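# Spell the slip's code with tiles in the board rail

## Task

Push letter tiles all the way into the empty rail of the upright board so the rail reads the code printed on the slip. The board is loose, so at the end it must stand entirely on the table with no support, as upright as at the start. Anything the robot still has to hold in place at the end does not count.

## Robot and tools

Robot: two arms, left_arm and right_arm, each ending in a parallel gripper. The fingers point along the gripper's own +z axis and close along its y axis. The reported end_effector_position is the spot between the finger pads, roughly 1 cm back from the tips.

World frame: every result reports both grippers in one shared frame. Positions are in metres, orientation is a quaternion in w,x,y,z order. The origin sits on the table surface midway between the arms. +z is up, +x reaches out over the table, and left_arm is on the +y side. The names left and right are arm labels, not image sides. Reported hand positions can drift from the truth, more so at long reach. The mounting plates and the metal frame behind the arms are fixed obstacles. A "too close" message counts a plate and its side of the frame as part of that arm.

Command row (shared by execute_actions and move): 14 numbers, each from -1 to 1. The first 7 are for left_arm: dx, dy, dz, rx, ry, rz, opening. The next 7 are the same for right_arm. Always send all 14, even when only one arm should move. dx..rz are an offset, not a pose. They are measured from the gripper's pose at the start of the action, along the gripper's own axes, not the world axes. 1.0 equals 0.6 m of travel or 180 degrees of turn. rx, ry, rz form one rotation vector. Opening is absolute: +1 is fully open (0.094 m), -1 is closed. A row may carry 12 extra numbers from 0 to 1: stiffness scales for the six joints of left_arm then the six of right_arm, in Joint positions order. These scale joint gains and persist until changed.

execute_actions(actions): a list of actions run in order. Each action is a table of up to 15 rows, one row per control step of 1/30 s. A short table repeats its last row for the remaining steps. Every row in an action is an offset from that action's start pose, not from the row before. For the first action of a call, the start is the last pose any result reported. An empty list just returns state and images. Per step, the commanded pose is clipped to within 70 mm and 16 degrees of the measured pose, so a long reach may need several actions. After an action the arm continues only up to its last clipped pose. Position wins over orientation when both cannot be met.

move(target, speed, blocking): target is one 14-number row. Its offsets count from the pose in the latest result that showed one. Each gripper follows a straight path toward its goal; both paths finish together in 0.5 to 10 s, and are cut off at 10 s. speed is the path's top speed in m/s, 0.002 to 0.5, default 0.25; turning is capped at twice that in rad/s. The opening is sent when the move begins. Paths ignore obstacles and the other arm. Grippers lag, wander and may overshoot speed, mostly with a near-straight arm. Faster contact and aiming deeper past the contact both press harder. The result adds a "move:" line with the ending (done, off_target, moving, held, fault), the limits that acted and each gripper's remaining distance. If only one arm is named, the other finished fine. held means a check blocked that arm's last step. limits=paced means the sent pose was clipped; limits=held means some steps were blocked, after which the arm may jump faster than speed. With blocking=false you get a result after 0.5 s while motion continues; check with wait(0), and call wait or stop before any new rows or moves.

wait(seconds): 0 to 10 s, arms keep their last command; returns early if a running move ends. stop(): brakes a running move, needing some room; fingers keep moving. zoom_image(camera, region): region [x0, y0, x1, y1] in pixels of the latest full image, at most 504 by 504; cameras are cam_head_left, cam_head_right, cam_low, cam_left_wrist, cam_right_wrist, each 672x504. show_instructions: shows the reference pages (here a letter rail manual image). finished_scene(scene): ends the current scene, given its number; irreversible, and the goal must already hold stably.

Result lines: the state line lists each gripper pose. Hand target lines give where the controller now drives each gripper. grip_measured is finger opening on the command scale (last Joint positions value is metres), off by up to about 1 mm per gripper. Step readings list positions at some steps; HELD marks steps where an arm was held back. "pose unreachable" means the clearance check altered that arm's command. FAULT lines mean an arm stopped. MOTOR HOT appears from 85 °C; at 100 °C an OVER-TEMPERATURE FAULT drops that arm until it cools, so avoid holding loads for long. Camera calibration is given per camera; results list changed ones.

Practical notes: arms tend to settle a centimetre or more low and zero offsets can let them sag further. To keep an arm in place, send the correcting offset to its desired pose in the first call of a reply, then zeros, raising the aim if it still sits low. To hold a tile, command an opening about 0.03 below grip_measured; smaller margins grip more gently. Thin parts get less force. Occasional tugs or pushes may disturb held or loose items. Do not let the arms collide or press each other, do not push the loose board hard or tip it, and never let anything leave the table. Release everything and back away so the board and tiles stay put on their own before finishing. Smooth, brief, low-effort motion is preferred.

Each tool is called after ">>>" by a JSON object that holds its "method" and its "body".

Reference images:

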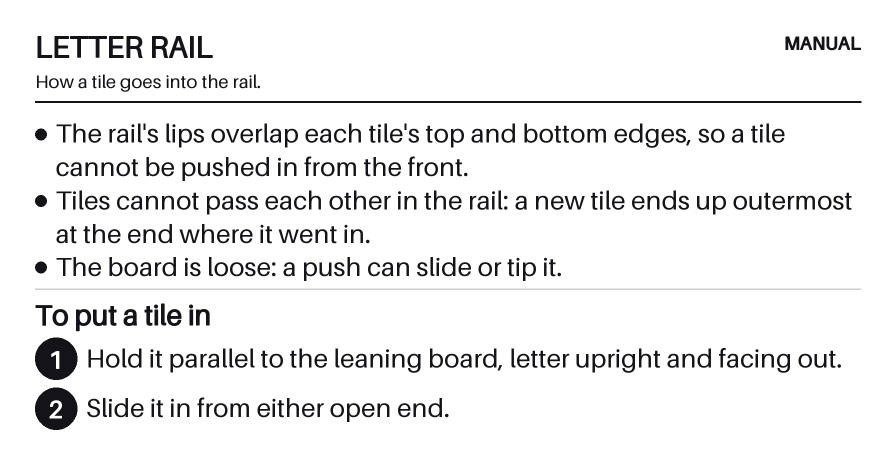

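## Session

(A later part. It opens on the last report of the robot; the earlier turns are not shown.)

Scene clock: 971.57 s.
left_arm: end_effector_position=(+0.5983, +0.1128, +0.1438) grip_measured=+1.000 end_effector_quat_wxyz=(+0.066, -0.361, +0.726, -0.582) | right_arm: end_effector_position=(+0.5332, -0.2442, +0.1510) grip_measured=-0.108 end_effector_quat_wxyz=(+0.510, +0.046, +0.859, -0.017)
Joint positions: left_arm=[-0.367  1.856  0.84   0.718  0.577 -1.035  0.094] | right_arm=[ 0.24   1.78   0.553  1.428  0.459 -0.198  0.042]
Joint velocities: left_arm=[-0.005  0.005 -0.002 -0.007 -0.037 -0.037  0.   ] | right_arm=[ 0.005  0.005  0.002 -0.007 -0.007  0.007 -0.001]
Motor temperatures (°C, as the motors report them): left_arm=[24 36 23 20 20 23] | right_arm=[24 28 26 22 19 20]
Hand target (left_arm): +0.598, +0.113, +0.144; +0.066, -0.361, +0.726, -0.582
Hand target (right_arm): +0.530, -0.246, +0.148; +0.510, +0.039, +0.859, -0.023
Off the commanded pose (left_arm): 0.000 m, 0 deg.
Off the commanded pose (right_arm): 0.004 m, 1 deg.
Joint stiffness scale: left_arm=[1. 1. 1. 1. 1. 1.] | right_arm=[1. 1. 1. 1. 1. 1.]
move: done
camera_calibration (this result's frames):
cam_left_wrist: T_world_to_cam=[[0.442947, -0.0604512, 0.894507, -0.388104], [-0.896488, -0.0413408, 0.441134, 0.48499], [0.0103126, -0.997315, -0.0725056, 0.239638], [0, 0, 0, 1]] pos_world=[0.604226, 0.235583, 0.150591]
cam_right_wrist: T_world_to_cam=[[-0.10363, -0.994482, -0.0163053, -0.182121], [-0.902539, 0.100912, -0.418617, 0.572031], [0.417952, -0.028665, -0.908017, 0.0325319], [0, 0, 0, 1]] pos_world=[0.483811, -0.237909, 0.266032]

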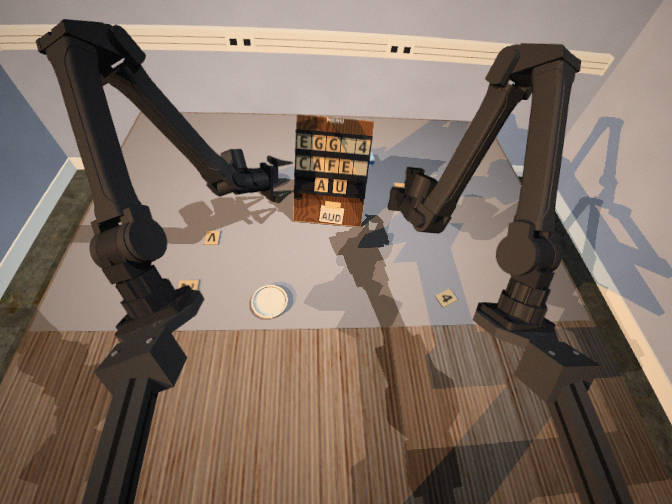

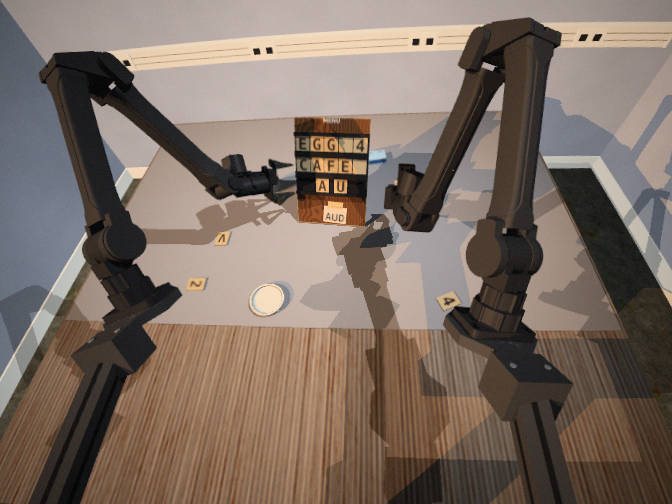

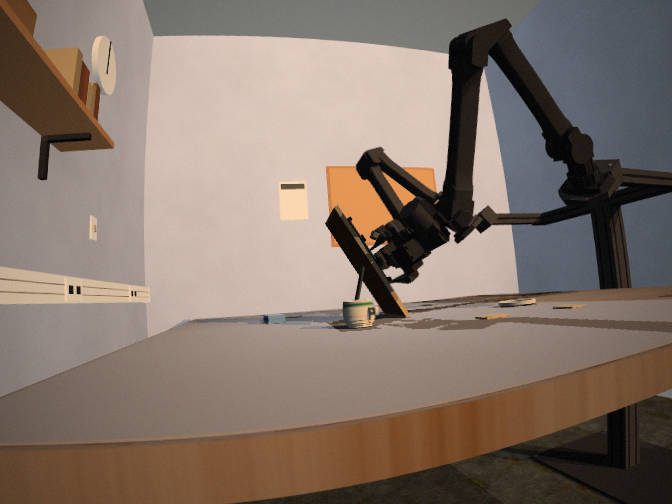

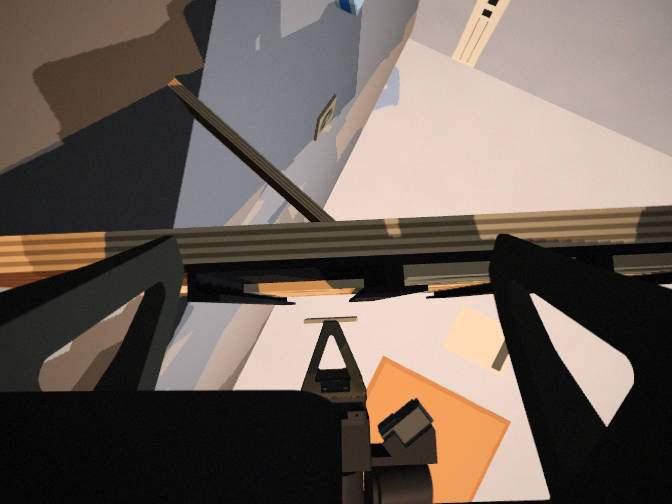

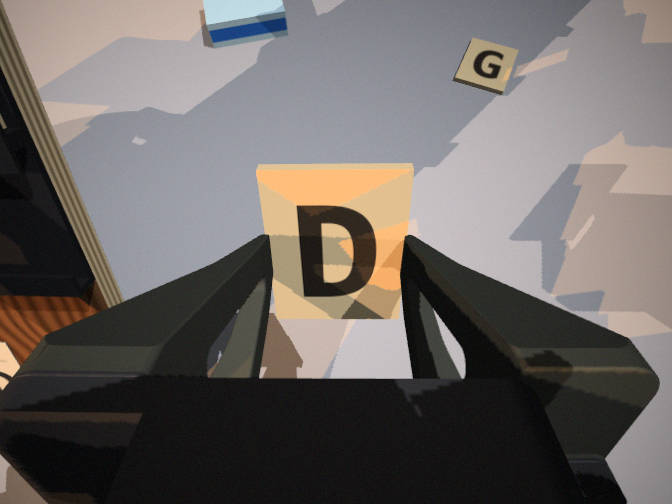

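>>> {"method": "move", "body": {"target": [0,0,0,0,0,0,1, 0.0205,0.0636,0.0400,-0.0016,-0.0002,-0.0064,-0.135], "speed": 0.05}}

Scene clock: 995.83 s.
left_arm: end_effector_position=(+0.5983, +0.1128, +0.1438) grip_measured=+1.000 end_effector_quat_wxyz=(+0.066, -0.361, +0.726, -0.582) | right_arm: end_effector_position=(+0.5548, -0.2142, +0.1346) grip_measured=-0.108 end_effector_quat_wxyz=(+0.515, +0.046, +0.856, -0.020)
Joint positions: left_arm=[-0.367  1.856  0.84   0.718  0.577 -1.035  0.094] | right_arm=[ 0.28   1.858  0.661  1.419  0.5   -0.215  0.042]
Joint velocities: left_arm=[-0.015  0.015  0.012  0.002 -0.037 -0.022  0.   ] | right_arm=[-0.015  0.005  0.007 -0.002 -0.095 -0.037  0.   ]
Motor temperatures (°C, as the motors report them): left_arm=[24 36 23 20 21 23] | right_arm=[24 27 26 23 19 20]
Hand target (left_arm): +0.598, +0.113, +0.144; +0.066, -0.361, +0.726, -0.582
Hand target (right_arm): +0.552, -0.207, +0.130; +0.510, +0.036, +0.859, -0.020
Off the commanded pose (left_arm): 0.000 m, 0 deg.
Off the commanded pose (right_arm): 0.009 m, 1 deg.
Joint stiffness scale: left_arm=[1. 1. 1. 1. 1. 1.] | right_arm=[1. 1. 1. 1. 1. 1.]
move: done
camera_calibration (this result's frames):
cam_left_wrist: T_world_to_cam=[[0.442947, -0.0604512, 0.894507, -0.388104], [-0.896488, -0.0413408, 0.441134, 0.48499], [0.0103126, -0.997315, -0.0725056, 0.239638], [0, 0, 0, 1]] pos_world=[0.604226, 0.235583, 0.150591]
cam_right_wrist: T_world_to_cam=[[-0.107582, -0.994103, -0.0136372, -0.14844], [-0.896759, 0.102952, -0.430376, 0.580436], [0.429242, -0.0340715, -0.902547, 0.0013955], [0, 0, 0, 1]] pos_world=[0.503943, -0.207274, 0.249041]

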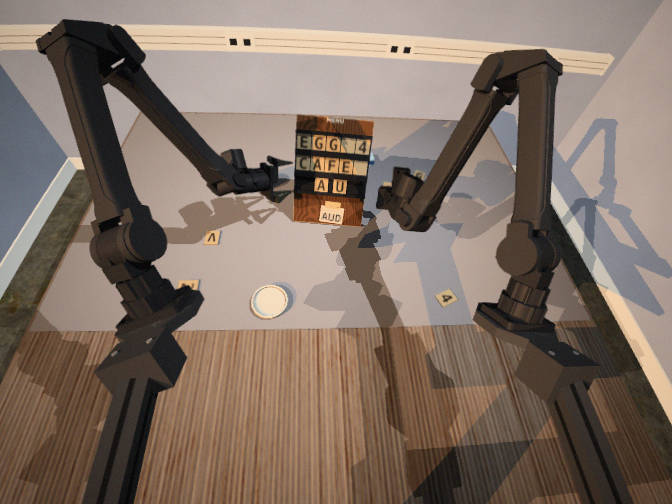

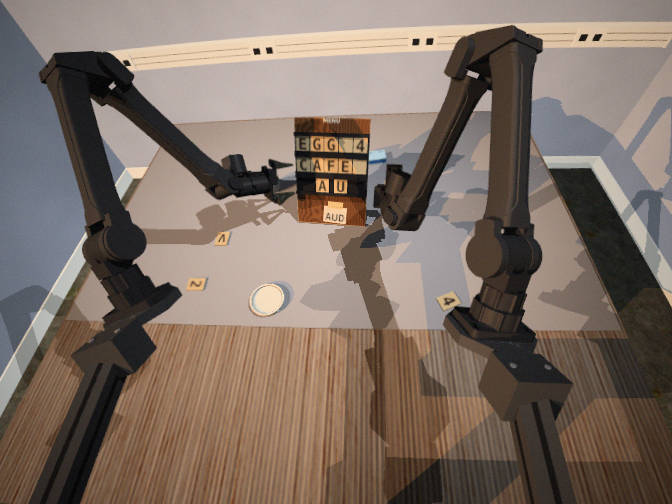

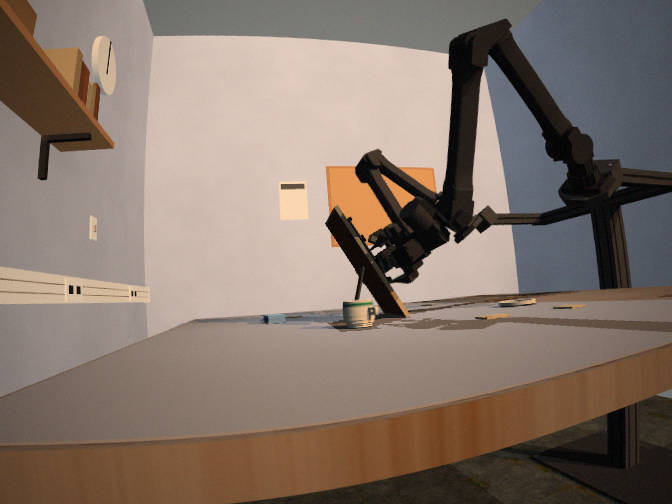

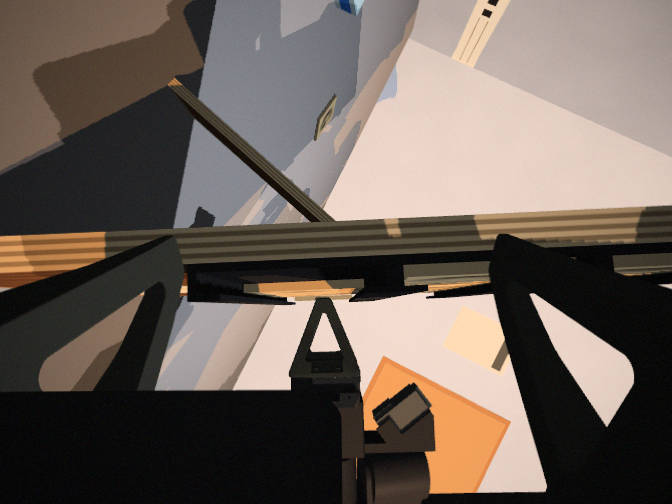

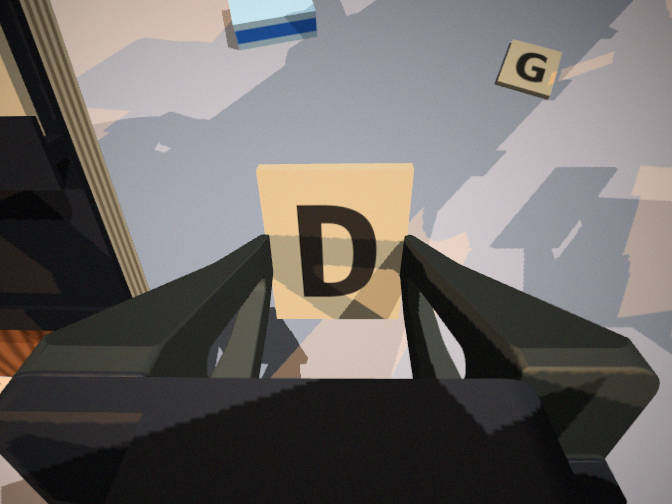

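>>> {"method": "execute_actions", "body": {"actions": [[[0,0,0,0,0,0,1,0.0107,0.0125,-0.0011,-0.0032,0.0036,-0.0065,-0.135],[0,0,0,0,0,0,1,0.0107,0.015,-0.0011,-0.0032,0.0036,-0.0065,-0.135],[0,0,0,0,0,0,1,0.0108,0.0175,-0.0011,-0.0032,0.0036,-0.007,-0.135],[0,0,0,0,0,0,1,0.0108,0.02,-0.0011,-0.0032,0.0036,-0.007,-0.135],[0,0,0,0,0,0,1,0.0109,0.0225,-0.0011,-0.0032,0.0036,-0.007,-0.135],[0,0,0,0,0,0,1,0.0109,0.025,-0.001,-0.0032,0.0036,-0.007,-0.135],[0,0,0,0,0,0,1,0.011,0.0275,-0.001,-0.0032,0.0036,-0.007,-0.135],[0,0,0,0,0,0,1,0.011,0.03,-0.001,-0.0032,0.0036,-0.007,-0.135],[0,0,0,0,0,0,1,0.0111,0.0325,-0.001,-0.0032,0.0036,-0.007,-0.135],[0,0,0,0,0,0,1,0.0111,0.035,-0.0009,-0.0032,0.0036,-0.007,-0.135],[0,0,0,0,0,0,1,0.0112,0.0375,-0.0009,-0.0032,0.0036,-0.007,-0.135],[0,0,0,0,0,0,1,0.0112,0.04,-0.0009,-0.0032,0.0036,-0.007,-0.135],[0,0,0,0,0,0,1,0.0113,0.0425,-0.0008,-0.0032,0.0036,-0.007,-0.135],[0,0,0,0,0,0,1,0.0113,0.045,-0.0008,-0.0032,0.0036,-0.007,-0.135],[0,0,0,0,0,0,1,0.0114,0.0475,-0.0008,-0.0032,0.0036,-0.007,-0.135]]]}}

>>> {"method": "wait", "body": {"seconds": 0.4}}

Scene clock: 1009.30 s.
left_arm: end_effector_position=(+0.5983, +0.1128, +0.1438) grip_measured=+1.000 end_effector_quat_wxyz=(+0.066, -0.361, +0.726, -0.582) | right_arm: end_effector_position=(+0.5572, -0.1966, +0.1352) grip_measured=-0.108 end_effector_quat_wxyz=(+0.516, +0.047, +0.855, -0.021)
Joint positions: left_arm=[-0.367  1.856  0.84   0.718  0.577 -1.035  0.094] | right_arm=[ 0.318  1.878  0.69   1.417  0.54  -0.226  0.042]
Joint velocities: left_arm=[-0.005 -0.015 -0.012 -0.012 -0.066 -0.037  0.   ] | right_arm=[ 0.103  0.054  0.071 -0.012  0.081 -0.022 -0.001]
Motor temperatures (°C, as the motors report them): left_arm=[24 36 23 20 21 23] | right_arm=[24 27 26 23 19 20]
Hand target (left_arm): +0.598, +0.113, +0.144; +0.066, -0.361, +0.726, -0.582
Hand target (right_arm): +0.554, -0.185, +0.130; +0.510, +0.035, +0.859, -0.021
Off the commanded pose (left_arm): 0.000 m, 0 deg.
Off the commanded pose (right_arm): 0.013 m, 2 deg.
Joint stiffness scale: left_arm=[1. 1. 1. 1. 1. 1.] | right_arm=[1. 1. 1. 1. 1. 1.]
Step readings (end_effector_position):
0: left_arm (+0.5983, +0.1128, +0.1438) | right_arm (+0.5548, -0.2143, +0.1346)
1: left_arm (+0.5983, +0.1128, +0.1438) | right_arm (+0.5548, -0.2144, +0.1346)
2: left_arm (+0.5983, +0.1128, +0.1438) | right_arm (+0.5547, -0.2146, +0.1345)
4: left_arm (+0.5983, +0.1128, +0.1438) | right_arm (+0.5549, -0.2143, +0.1344)
8: left_arm (+0.5983, +0.1128, +0.1438) | right_arm (+0.5563, -0.2090, +0.1347)
15: end_effector_position above
camera_calibration (this result's frames):
cam_left_wrist: T_world_to_cam=[[0.442947, -0.0604512, 0.894507, -0.388104], [-0.896488, -0.0413408, 0.441134, 0.48499], [0.0103126, -0.997315, -0.0725056, 0.239638], [0, 0, 0, 1]] pos_world=[0.604226, 0.235583, 0.150591]
cam_right_wrist: T_world_to_cam=[[-0.111006, -0.993746, -0.0121011, -0.128828], [-0.895636, 0.105309, -0.432142, 0.581107], [0.430713, -0.0371319, -0.901725, -0.0000291042], [0, 0, 0, 1]] pos_world=[0.506172, -0.189219, 0.249535]

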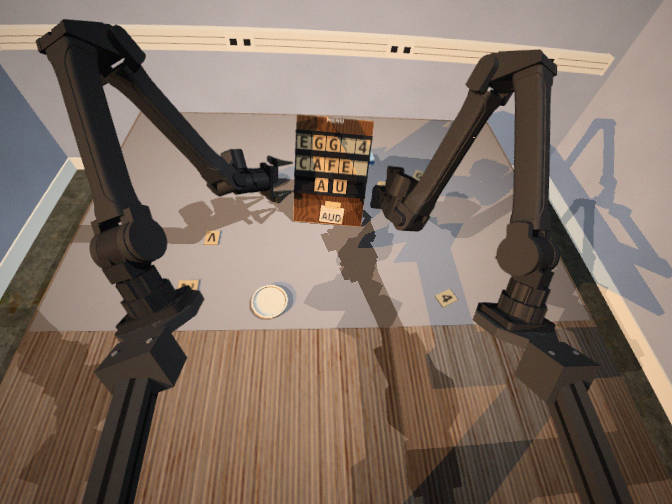

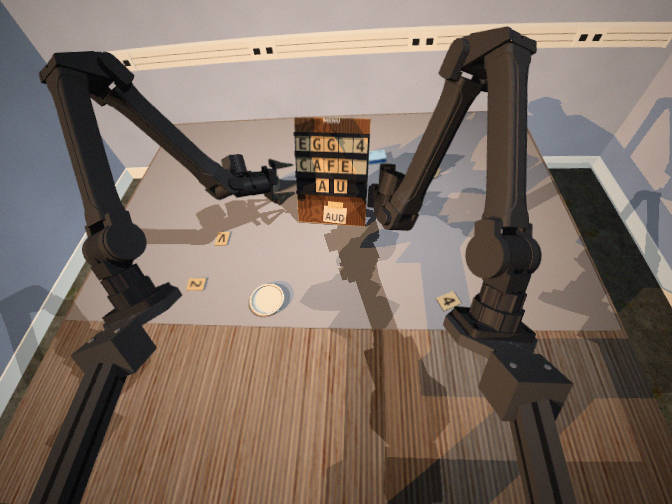

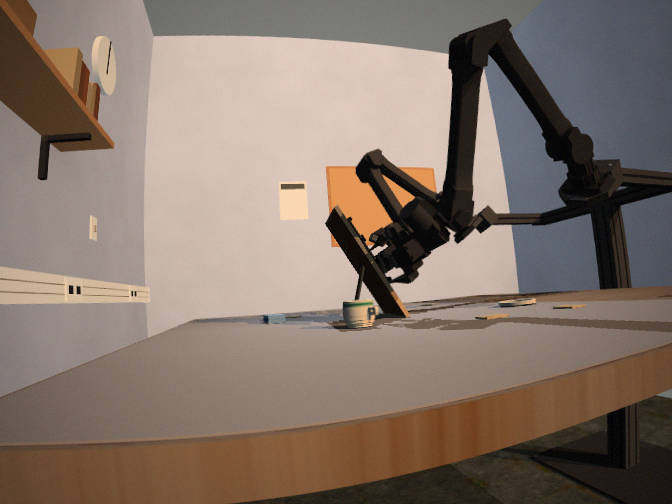

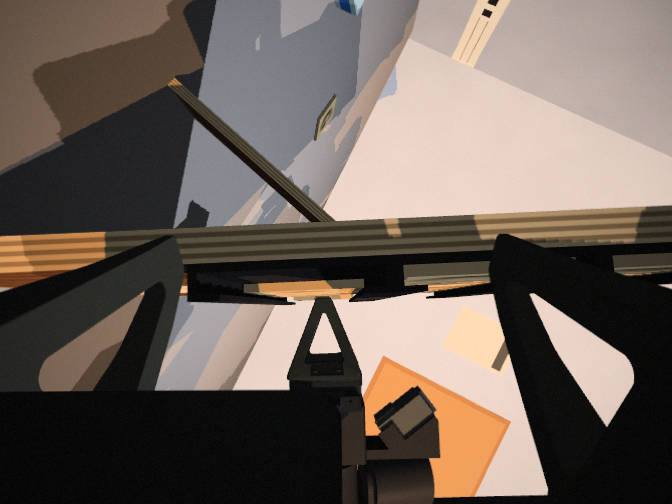

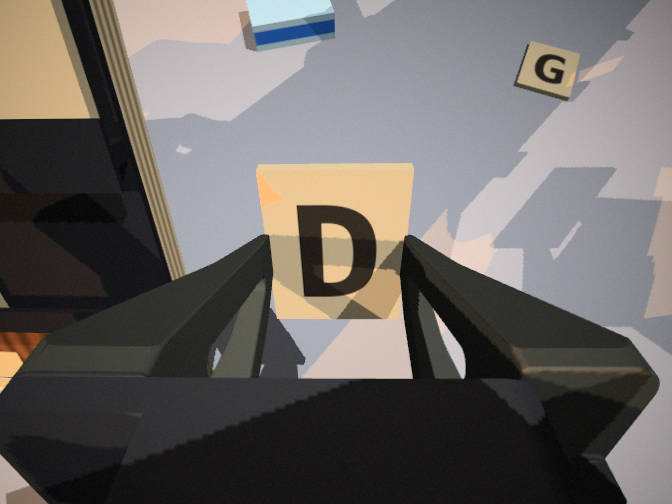

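Scene clock: 1009.70 s.
left_arm: end_effector_position=(+0.5983, +0.1128, +0.1438) grip_measured=+1.000 end_effector_quat_wxyz=(+0.066, -0.361, +0.726, -0.582) | right_arm: end_effector_position=(+0.5571, -0.1923, +0.1351) grip_measured=-0.108 end_effector_quat_wxyz=(+0.516, +0.046, +0.855, -0.020)
Joint positions: left_arm=[-0.367  1.856  0.84   0.718  0.577 -1.035  0.094] | right_arm=[ 0.325  1.882  0.694  1.416  0.543 -0.229  0.042]
Joint velocities: left_arm=[-0.005 -0.005 -0.002  0.002 -0.022  0.022  0.   ] | right_arm=[-0.015  0.005 -0.017 -0.002 -0.022 -0.007 -0.   ]
Motor temperatures (°C, as the motors report them): left_arm=[24 36 23 20 21 23] | right_arm=[24 27 26 23 19 20]
Hand target (left_arm): +0.598, +0.113, +0.144; +0.066, -0.361, +0.726, -0.582
Hand target (right_arm): +0.554, -0.186, +0.130; +0.510, +0.035, +0.859, -0.021
Off the commanded pose (left_arm): 0.000 m, 0 deg.
Off the commanded pose (right_arm): 0.010 m, 1 deg.
Joint stiffness scale: left_arm=[1. 1. 1. 1. 1. 1.] | right_arm=[1. 1. 1. 1. 1. 1.]
wait: 0.40 s; at rest by 0.23 s
camera_calibration (this result's frames):
cam_left_wrist: T_world_to_cam=[[0.442947, -0.0604512, 0.894507, -0.388104], [-0.896488, -0.0413408, 0.441134, 0.48499], [0.0103126, -0.997315, -0.0725056, 0.239638], [0, 0, 0, 1]] pos_world=[0.604226, 0.235583, 0.150591]
cam_right_wrist: T_world_to_cam=[[-0.106507, -0.994232, -0.012614, -0.127181], [-0.896297, 0.101492, -0.431684, 0.580074], [0.430474, -0.0346714, -0.901937, 0.00068904], [0, 0, 0, 1]] pos_world=[0.506077, -0.185296, 0.249426]

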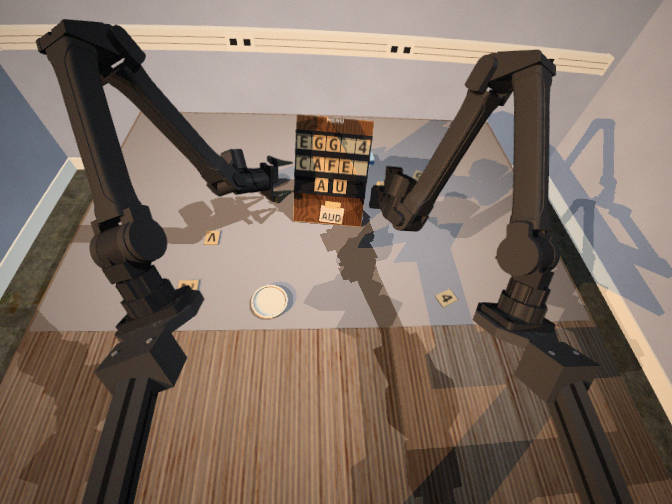

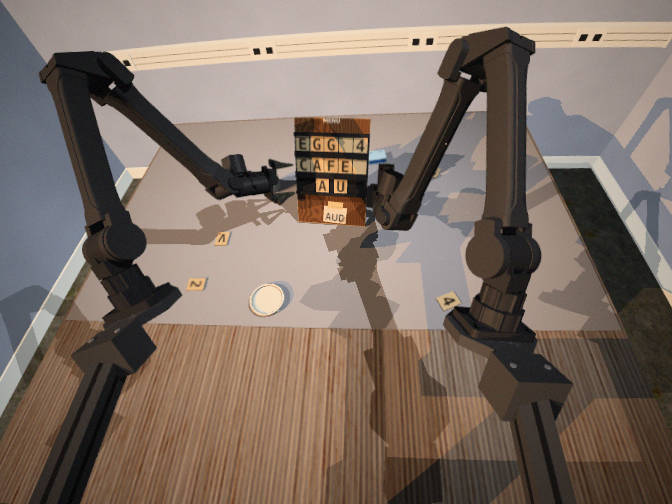

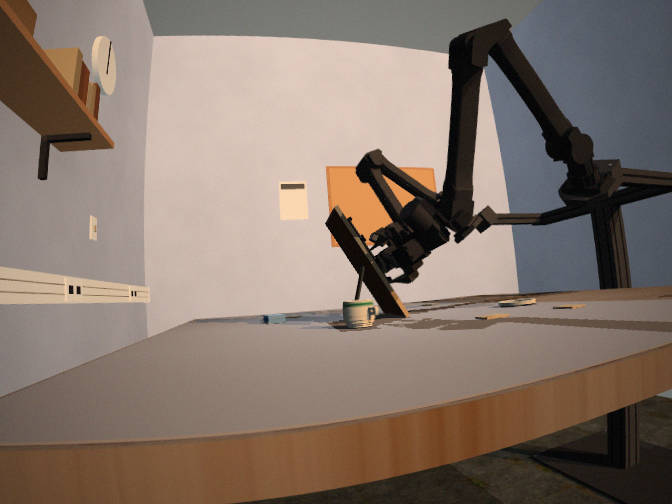

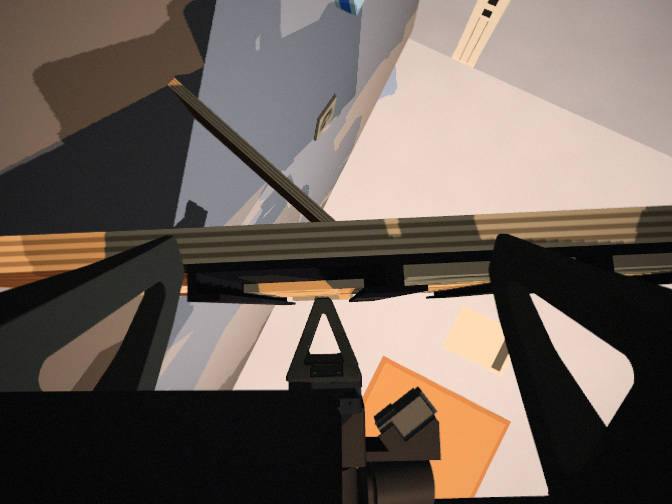

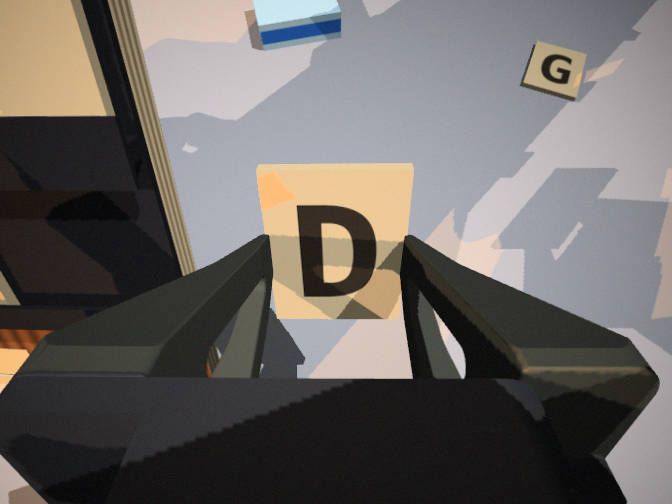

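>>> {"method": "execute_actions", "body": {"actions": [[[0,0,0,0,0,0,1,0.0126,0.0125,-0.0005,-0.003,0.0048,-0.007,-0.135],[0,0,0,0,0,0,1,0.0126,0.015,-0.0005,-0.003,0.0048,-0.007,-0.135],[0,0,0,0,0,0,1,0.0126,0.0175,-0.0005,-0.003,0.0048,-0.007,-0.135],[0,0,0,0,0,0,1,0.0127,0.02,-0.0005,-0.003,0.0048,-0.007,-0.135],[0,0,0,0,0,0,1,0.0127,0.0225,-0.0004,-0.003,0.0048,-0.007,-0.135],[0,0,0,0,0,0,1,0.0127,0.025,-0.0004,-0.003,0.0048,-0.007,-0.135],[0,0,0,0,0,0,1,0.0128,0.0275,-0.0004,-0.003,0.0048,-0.007,-0.135],[0,0,0,0,0,0,1,0.0128,0.03,-0.0004,-0.003,0.0048,-0.007,-0.135],[0,0,0,0,0,0,1,0.0128,0.0325,-0.0003,-0.003,0.0048,-0.007,-0.135],[0,0,0,0,0,0,1,0.0129,0.035,-0.0003,-0.003,0.0048,-0.007,-0.135],[0,0,0,0,0,0,1,0.0129,0.0375,-0.0003,-0.003,0.0048,-0.007,-0.135],[0,0,0,0,0,0,1,0.0129,0.04,-0.0003,-0.003,0.0048,-0.007,-0.135],[0,0,0,0,0,0,1,0.013,0.0425,-0.0002,-0.003,0.0048,-0.007,-0.135],[0,0,0,0,0,0,1,0.013,0.045,-0.0002,-0.003,0.0048,-0.007,-0.135],[0,0,0,0,0,0,1,0.013,0.0475,-0.0002,-0.003,0.0048,-0.007,-0.135]],[[0,0,0,0,0,0,1,0.0123,0.0205,-0.0014,-0.004,0.0045,-0.007,-0.135],[0,0,0,0,0,0,1,0.0123,0.023,-0.0014,-0.004,0.0045,-0.007,-0.135],[0,0,0,0,0,0,1,0.0123,0.0255,-0.0014,-0.004,0.0045,-0.007,-0.135],[0,0,0,0,0,0,1,0.0124,0.028,-0.0014,-0.004,0.0045,-0.007,-0.135],[0,0,0,0,0,0,1,0.0124,0.0305,-0.0013,-0.004,0.0045,-0.007,-0.135],[0,0,0,0,0,0,1,0.0124,0.033,-0.0013,-0.004,0.0045,-0.007,-0.135],[0,0,0,0,0,0,1,0.0125,0.0355,-0.0013,-0.004,0.0045,-0.007,-0.135],[0,0,0,0,0,0,1,0.0125,0.038,-0.0013,-0.004,0.0045,-0.007,-0.135],[0,0,0,0,0,0,1,0.0125,0.0405,-0.0012,-0.004,0.0045,-0.007,-0.135],[0,0,0,0,0,0,1,0.0126,0.043,-0.0012,-0.004,0.0045,-0.007,-0.135],[0,0,0,0,0,0,1,0.0126,0.0455,-0.0012,-0.004,0.0045,-0.007,-0.135],[0,0,0,0,0,0,1,0.0126,0.048,-0.0012,-0.004,0.0045,-0.007,-0.135],[0,0,0,0,0,0,1,0.0127,0.0505,-0.0011,-0.004,0.0045,-0.007,-0.135],[0,0,0,0,0,0,1,0.0127,0.053,-0.0011,-0.004,0.0045,-0.007,-0.135],[0,0,0,0,0,0,1,0.0127,0.0555,-0.0011,-0.004,0.0045,-0.007,-0.135]],[[0,0,0,0,0,0,1,0.0123,0.0205,-0.0014,-0.004,0.0045,-0.007,-0.135],[0,0,0,0,0,0,1,0.0123,0.023,-0.0014,-0.004,0.0045,-0.007,-0.135],[0,0,0,0,0,0,1,0.0123,0.0255,-0.0014,-0.004,0.0045,-0.007,-0.135],[0,0,0,0,0,0,1,0.0124,0.028,-0.0014,-0.004,0.0045,-0.007,-0.135],[0,0,0,0,0,0,1,0.0124,0.0305,-0.0013,-0.004,0.0045,-0.007,-0.135],[0,0,0,0,0,0,1,0.0124,0.033,-0.0013,-0.004,0.0045,-0.007,-0.135],[0,0,0,0,0,0,1,0.0125,0.0355,-0.0013,-0.004,0.0045,-0.007,-0.135]]]}}

Scene clock: 1034.37 s.
left_arm: end_effector_position=(+0.5983, +0.1128, +0.1438) grip_measured=+1.000 end_effector_quat_wxyz=(+0.066, -0.361, +0.726, -0.582) | right_arm: end_effector_position=(+0.5609, -0.1561, +0.1339) grip_measured=-0.108 end_effector_quat_wxyz=(+0.509, +0.054, +0.858, -0.038)
Joint positions: left_arm=[-0.367  1.856  0.84   0.718  0.577 -1.035  0.094] | right_arm=[ 0.405  1.928  0.77   1.396  0.663 -0.254  0.042]
Joint velocities: left_arm=[ 0.005 -0.005 -0.007  0.002  0.007 -0.081  0.   ] | right_arm=[ 0.015  0.005 -0.007  0.002 -0.007 -0.007 -0.001]
Motor temperatures (°C, as the motors report them): left_arm=[24 36 23 20 21 23] | right_arm=[24 27 25 22 19 20]
Hand target (left_arm): +0.598, +0.113, +0.144; +0.066, -0.361, +0.726, -0.582
Hand target (right_arm): +0.559, -0.135, +0.128; +0.506, +0.036, +0.861, -0.026
Off the commanded pose (left_arm): 0.000 m, 0 deg.
Off the commanded pose (right_arm): 0.022 m, 2 deg.
Joint stiffness scale: left_arm=[1. 1. 1. 1. 1. 1.] | right_arm=[1. 1. 1. 1. 1. 1.]
Step readings (end_effector_position; steps 1 to 15: 1st action; 16 to 30: 2nd action; 31 to 45: 3rd action):
0: left_arm (+0.5983, +0.1128, +0.1438) | right_arm (+0.5571, -0.1923, +0.1351)
1: left_arm (+0.5983, +0.1128, +0.1438) | right_arm (+0.5570, -0.1924, +0.1350)
2: left_arm (+0.5983, +0.1128, +0.1438) | right_arm (+0.5570, -0.1924, +0.1348)
4: left_arm (+0.5983, +0.1128, +0.1438) | right_arm (+0.5574, -0.1922, +0.1343)
8: left_arm (+0.5983, +0.1128, +0.1438) | right_arm (+0.5586, -0.1875, +0.1339)
15: left_arm (+0.5983, +0.1128, +0.1438) | right_arm (+0.5592, -0.1748, +0.1344)
16: left_arm (+0.5983, +0.1128, +0.1438) | right_arm (+0.5592, -0.1735, +0.1342)
17: left_arm (+0.5983, +0.1128, +0.1438) | right_arm (+0.5594, -0.1720, +0.1341)
19: left_arm (+0.5983, +0.1128, +0.1438) | right_arm (+0.5597, -0.1694, +0.1339)
23: left_arm (+0.5983, +0.1128, +0.1438) | right_arm (+0.5604, -0.1641, +0.1337)
30: left_arm (+0.5983, +0.1128, +0.1438) | right_arm (+0.5612, -0.1567, +0.1336)
31: left_arm (+0.5983, +0.1128, +0.1438) | right_arm (+0.5611, -0.1570, +0.1336)
32: left_arm (+0.5983, +0.1128, +0.1438) | right_arm (+0.5612, -0.1569, +0.1337)
34: left_arm (+0.5983, +0.1128, +0.1438) | right_arm (+0.5610, -0.1568, +0.1336)
38: left_arm (+0.5983, +0.1128, +0.1438) | right_arm (+0.5608, -0.1561, +0.1338)
45: end_effector_position above
camera_calibration (this result's frames):
cam_left_wrist: T_world_to_cam=[[0.442947, -0.0604512, 0.894507, -0.388104], [-0.896488, -0.0413408, 0.441134, 0.48499], [0.0103126, -0.997315, -0.0725056, 0.239638], [0, 0, 0, 1]] pos_world=[0.604226, 0.235583, 0.150591]
cam_right_wrist: T_world_to_cam=[[-0.139201, -0.990207, 0.0106431, -0.0749586], [-0.899127, 0.121879, -0.420376, 0.582525], [0.414962, -0.0680862, -0.907288, 0.00343844], [0, 0, 0, 1]] pos_world=[0.511903, -0.144988, 0.248797]

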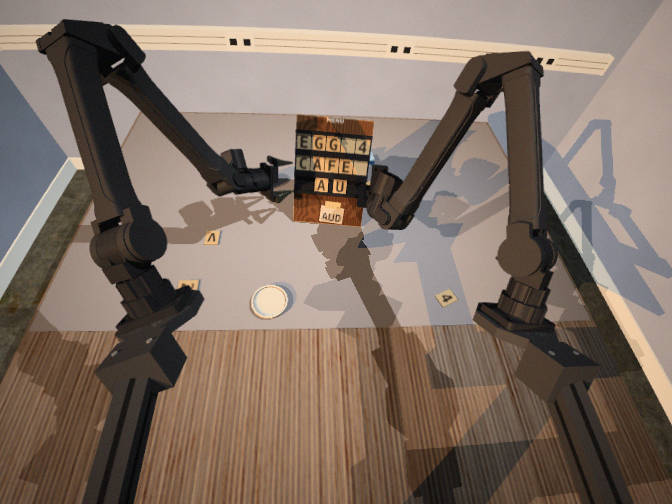

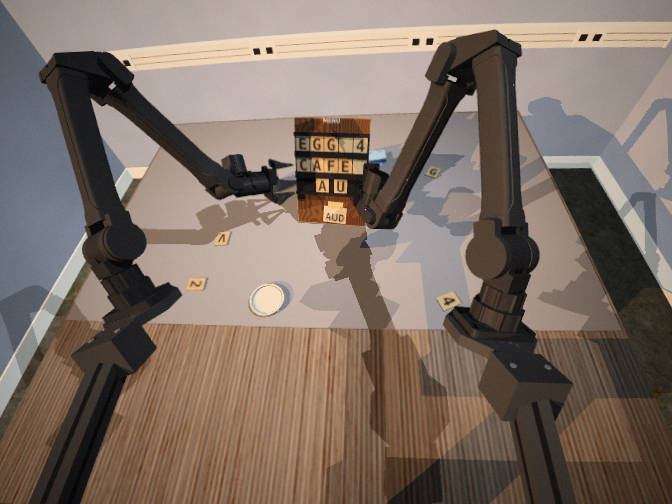

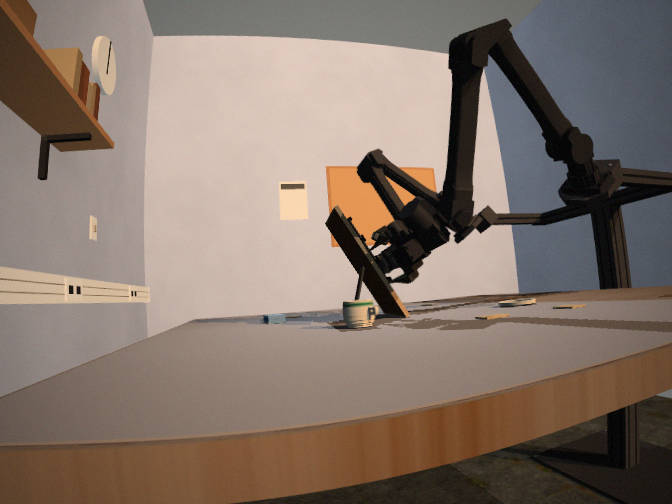

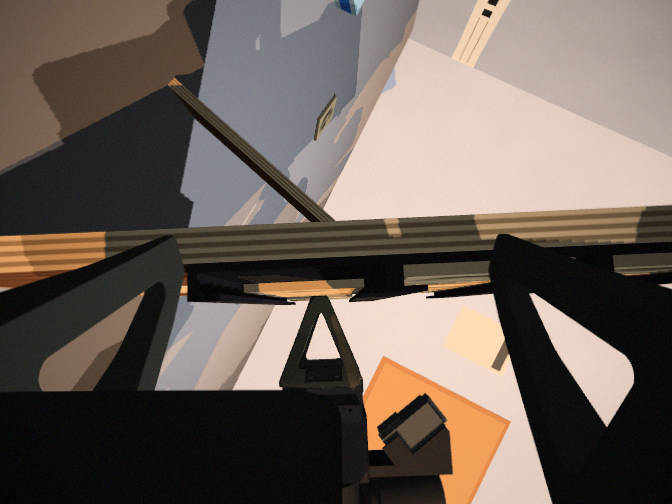

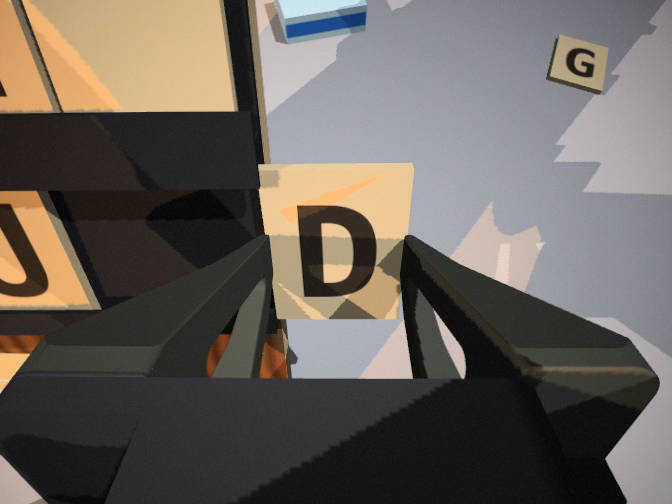

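>>> {"method": "move", "body": {"target": [0,0,0,0,0,0,1, -0.0129,-0.154,-0.043,-0.01425,-0.0014,-0.0026,-0.135], "speed": 0.1}}

Scene clock: 1048.00 s.
left_arm: end_effector_position=(+0.5983, +0.1128, +0.1438) grip_measured=+1.000 end_effector_quat_wxyz=(+0.066, -0.361, +0.726, -0.582) | right_arm: end_effector_position=(+0.5270, -0.2406, +0.1451) grip_measured=-0.108 end_effector_quat_wxyz=(+0.503, +0.026, +0.864, -0.024)
Joint positions: left_arm=[-0.367  1.856  0.84   0.718  0.577 -1.035  0.094] | right_arm=[ 0.244  1.795  0.549  1.429  0.459 -0.23   0.042]
Joint velocities: left_arm=[-0.015  0.005 -0.007 -0.017 -0.007  0.037  0.   ] | right_arm=[-0.015 -0.005 -0.002 -0.032 -0.007  0.022 -0.001]
Motor temperatures (°C, as the motors report them): left_arm=[24 36 23 20 21 23] | right_arm=[24 27 26 22 20 20]
Hand target (left_arm): +0.598, +0.113, +0.144; +0.066, -0.361, +0.726, -0.582
Hand target (right_arm): +0.530, -0.246, +0.153; +0.512, +0.039, +0.858, -0.021
Off the commanded pose (left_arm): 0.000 m, 0 deg.
Off the commanded pose (right_arm): 0.010 m, 2 deg.
Joint stiffness scale: left_arm=[1. 1. 1. 1. 1. 1.] | right_arm=[1. 1. 1. 1. 1. 1.]
move: done
camera_calibration (this result's frames):
cam_left_wrist: T_world_to_cam=[[0.442947, -0.0604512, 0.894507, -0.388104], [-0.896488, -0.0413408, 0.441134, 0.48499], [0.0103126, -0.997315, -0.0725056, 0.239638], [0, 0, 0, 1]] pos_world=[0.604226, 0.235583, 0.150591]
cam_right_wrist: T_world_to_cam=[[-0.0772883, -0.996899, 0.0147876, -0.198258], [-0.912249, 0.0647255, -0.404489, 0.557974], [0.402278, -0.0447523, -0.914423, 0.0352759], [0, 0, 0, 1]] pos_world=[0.479498, -0.232179, 0.260883]

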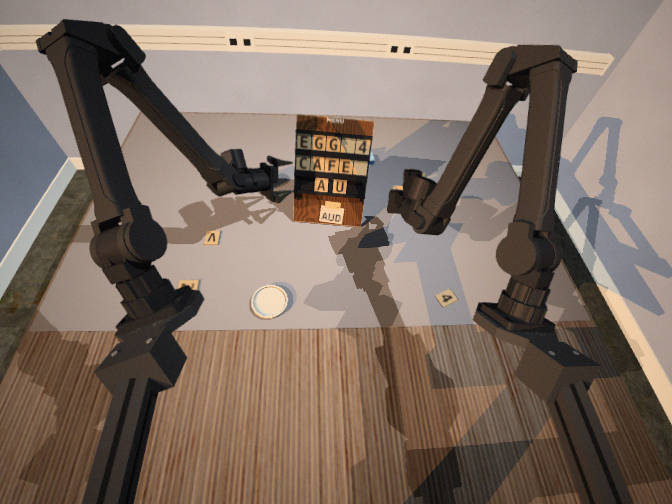

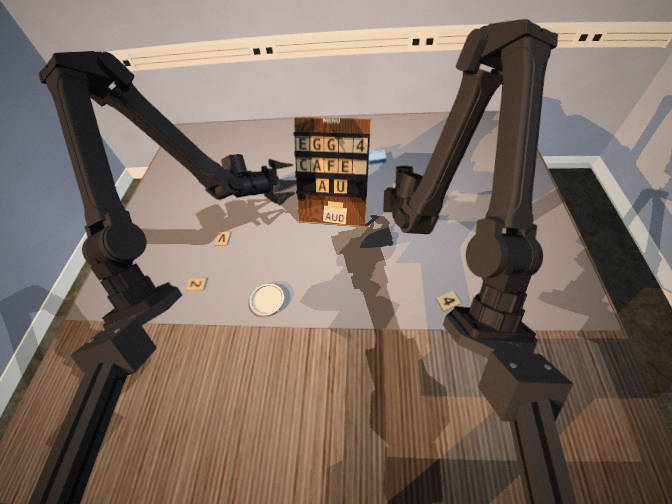

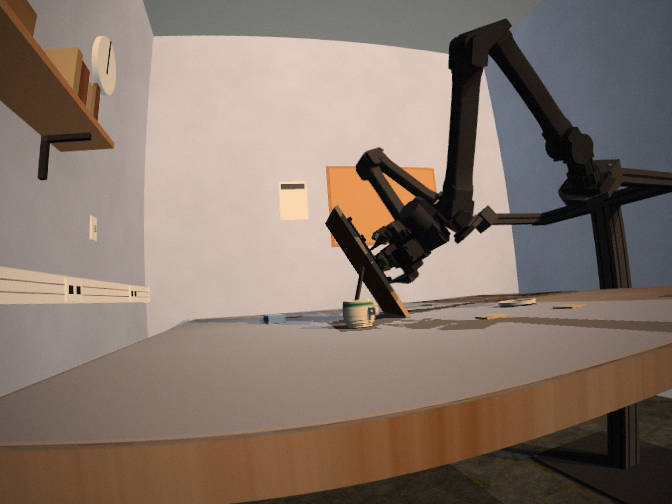

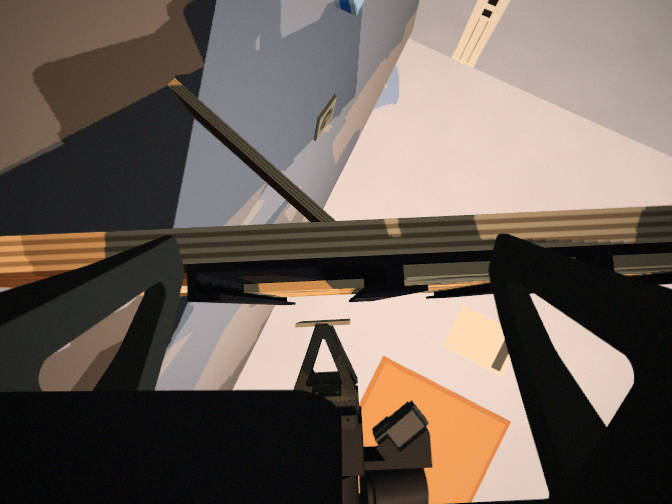

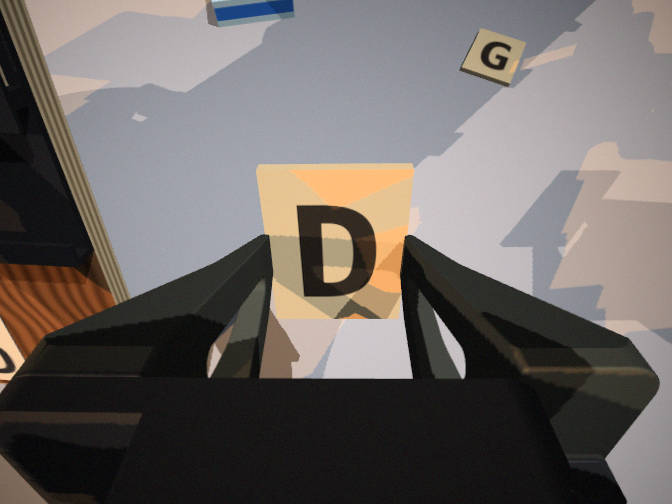

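>>> {"method": "zoom_image", "body": {"camera": "cam_left_wrist", "region": [280, 300, 370, 345]}}

Region (280, 300, 370, 345) of cam_left_wrist's 672x504 image, scaled by 5.600, with more detail than that image has.

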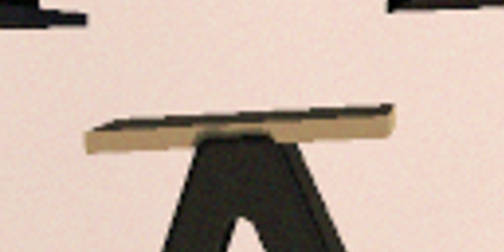

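>>> {"method": "move", "body": {"target": [0,0,0,0,0,0,1, 0.0023,0.0953,0.0448,0.0006,-0.0052,0.0064,-0.135], "speed": 0.05}}

Scene clock: 1061.93 s.
left_arm: end_effector_position=(+0.5983, +0.1128, +0.1438) grip_measured=+1.000 end_effector_quat_wxyz=(+0.066, -0.361, +0.726, -0.582) | right_arm: end_effector_position=(+0.5569, -0.1923, +0.1357) grip_measured=-0.108 end_effector_quat_wxyz=(+0.515, +0.045, +0.856, -0.020)
Joint positions: left_arm=[-0.367  1.856  0.84   0.718  0.577 -1.035  0.094] | right_arm=[ 0.326  1.879  0.693  1.414  0.544 -0.23   0.042]
Joint velocities: left_arm=[-0.005 -0.015 -0.002 -0.017 -0.037 -0.022  0.   ] | right_arm=[-0.005 -0.015  0.007  0.007  0.066 -0.051 -0.001]
Motor temperatures (°C, as the motors report them): left_arm=[24 36 23 20 21 23] | right_arm=[24 27 25 23 19 20]
Hand target (left_arm): +0.598, +0.113, +0.144; +0.066, -0.361, +0.726, -0.582
Hand target (right_arm): +0.553, -0.185, +0.130; +0.510, +0.035, +0.859, -0.019
Off the commanded pose (left_arm): 0.000 m, 0 deg.
Off the commanded pose (right_arm): 0.010 m, 1 deg.
Joint stiffness scale: left_arm=[1. 1. 1. 1. 1. 1.] | right_arm=[1. 1. 1. 1. 1. 1.]
move: done
camera_calibration (this result's frames):
cam_left_wrist: T_world_to_cam=[[0.442947, -0.0604512, 0.894507, -0.388104], [-0.896488, -0.0413408, 0.441134, 0.48499], [0.0103126, -0.997315, -0.0725056, 0.239638], [0, 0, 0, 1]] pos_world=[0.604226, 0.235583, 0.150591]
cam_right_wrist: T_world_to_cam=[[-0.105266, -0.994376, -0.0116753, -0.127964], [-0.897005, 0.100013, -0.430558, 0.58009], [0.429304, -0.0348502, -0.902487, 0.00199638], [0, 0, 0, 1]] pos_world=[0.506016, -0.185192, 0.25007]

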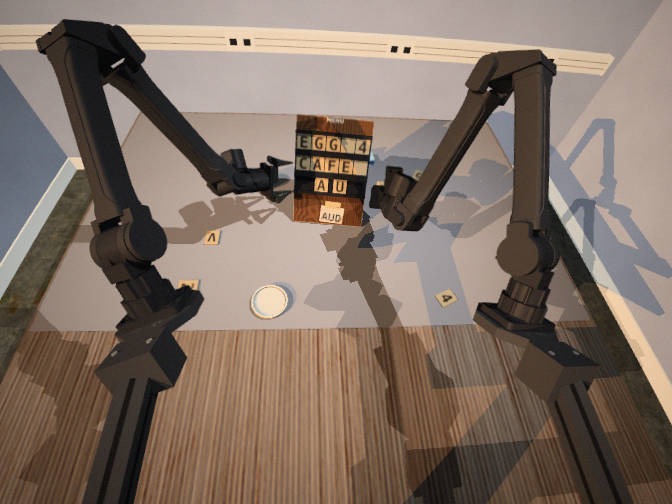

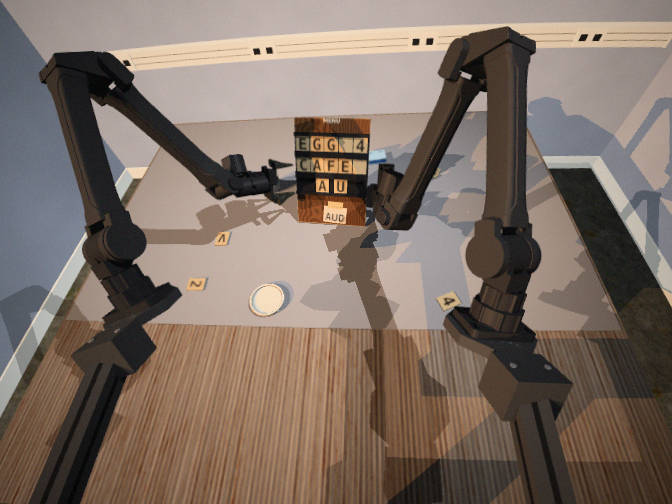

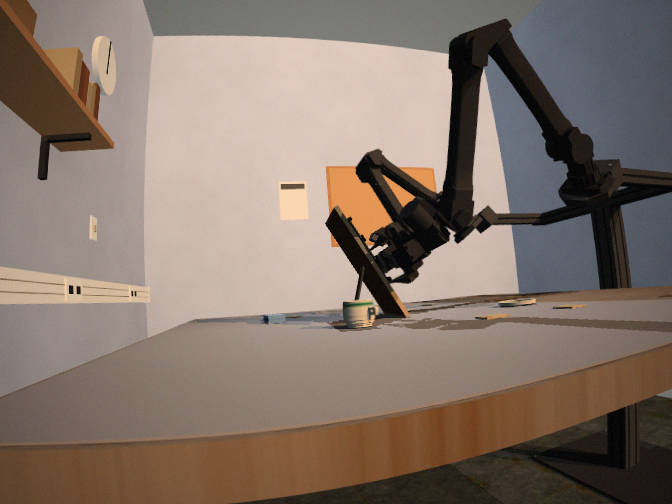

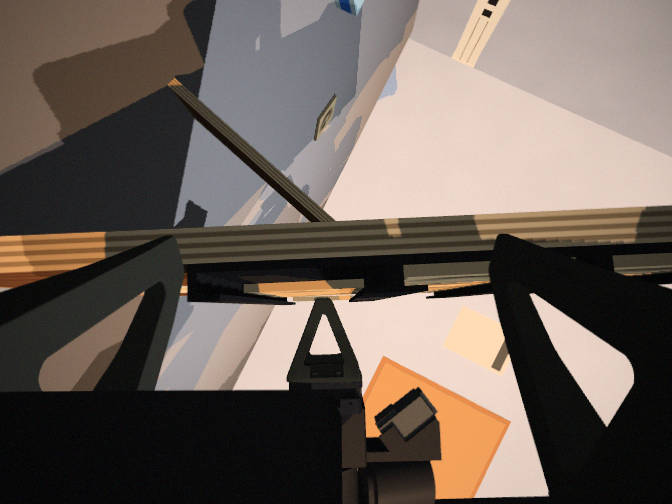

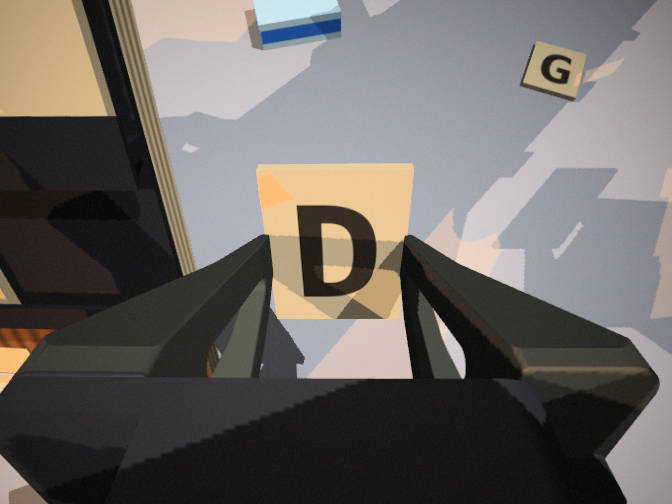

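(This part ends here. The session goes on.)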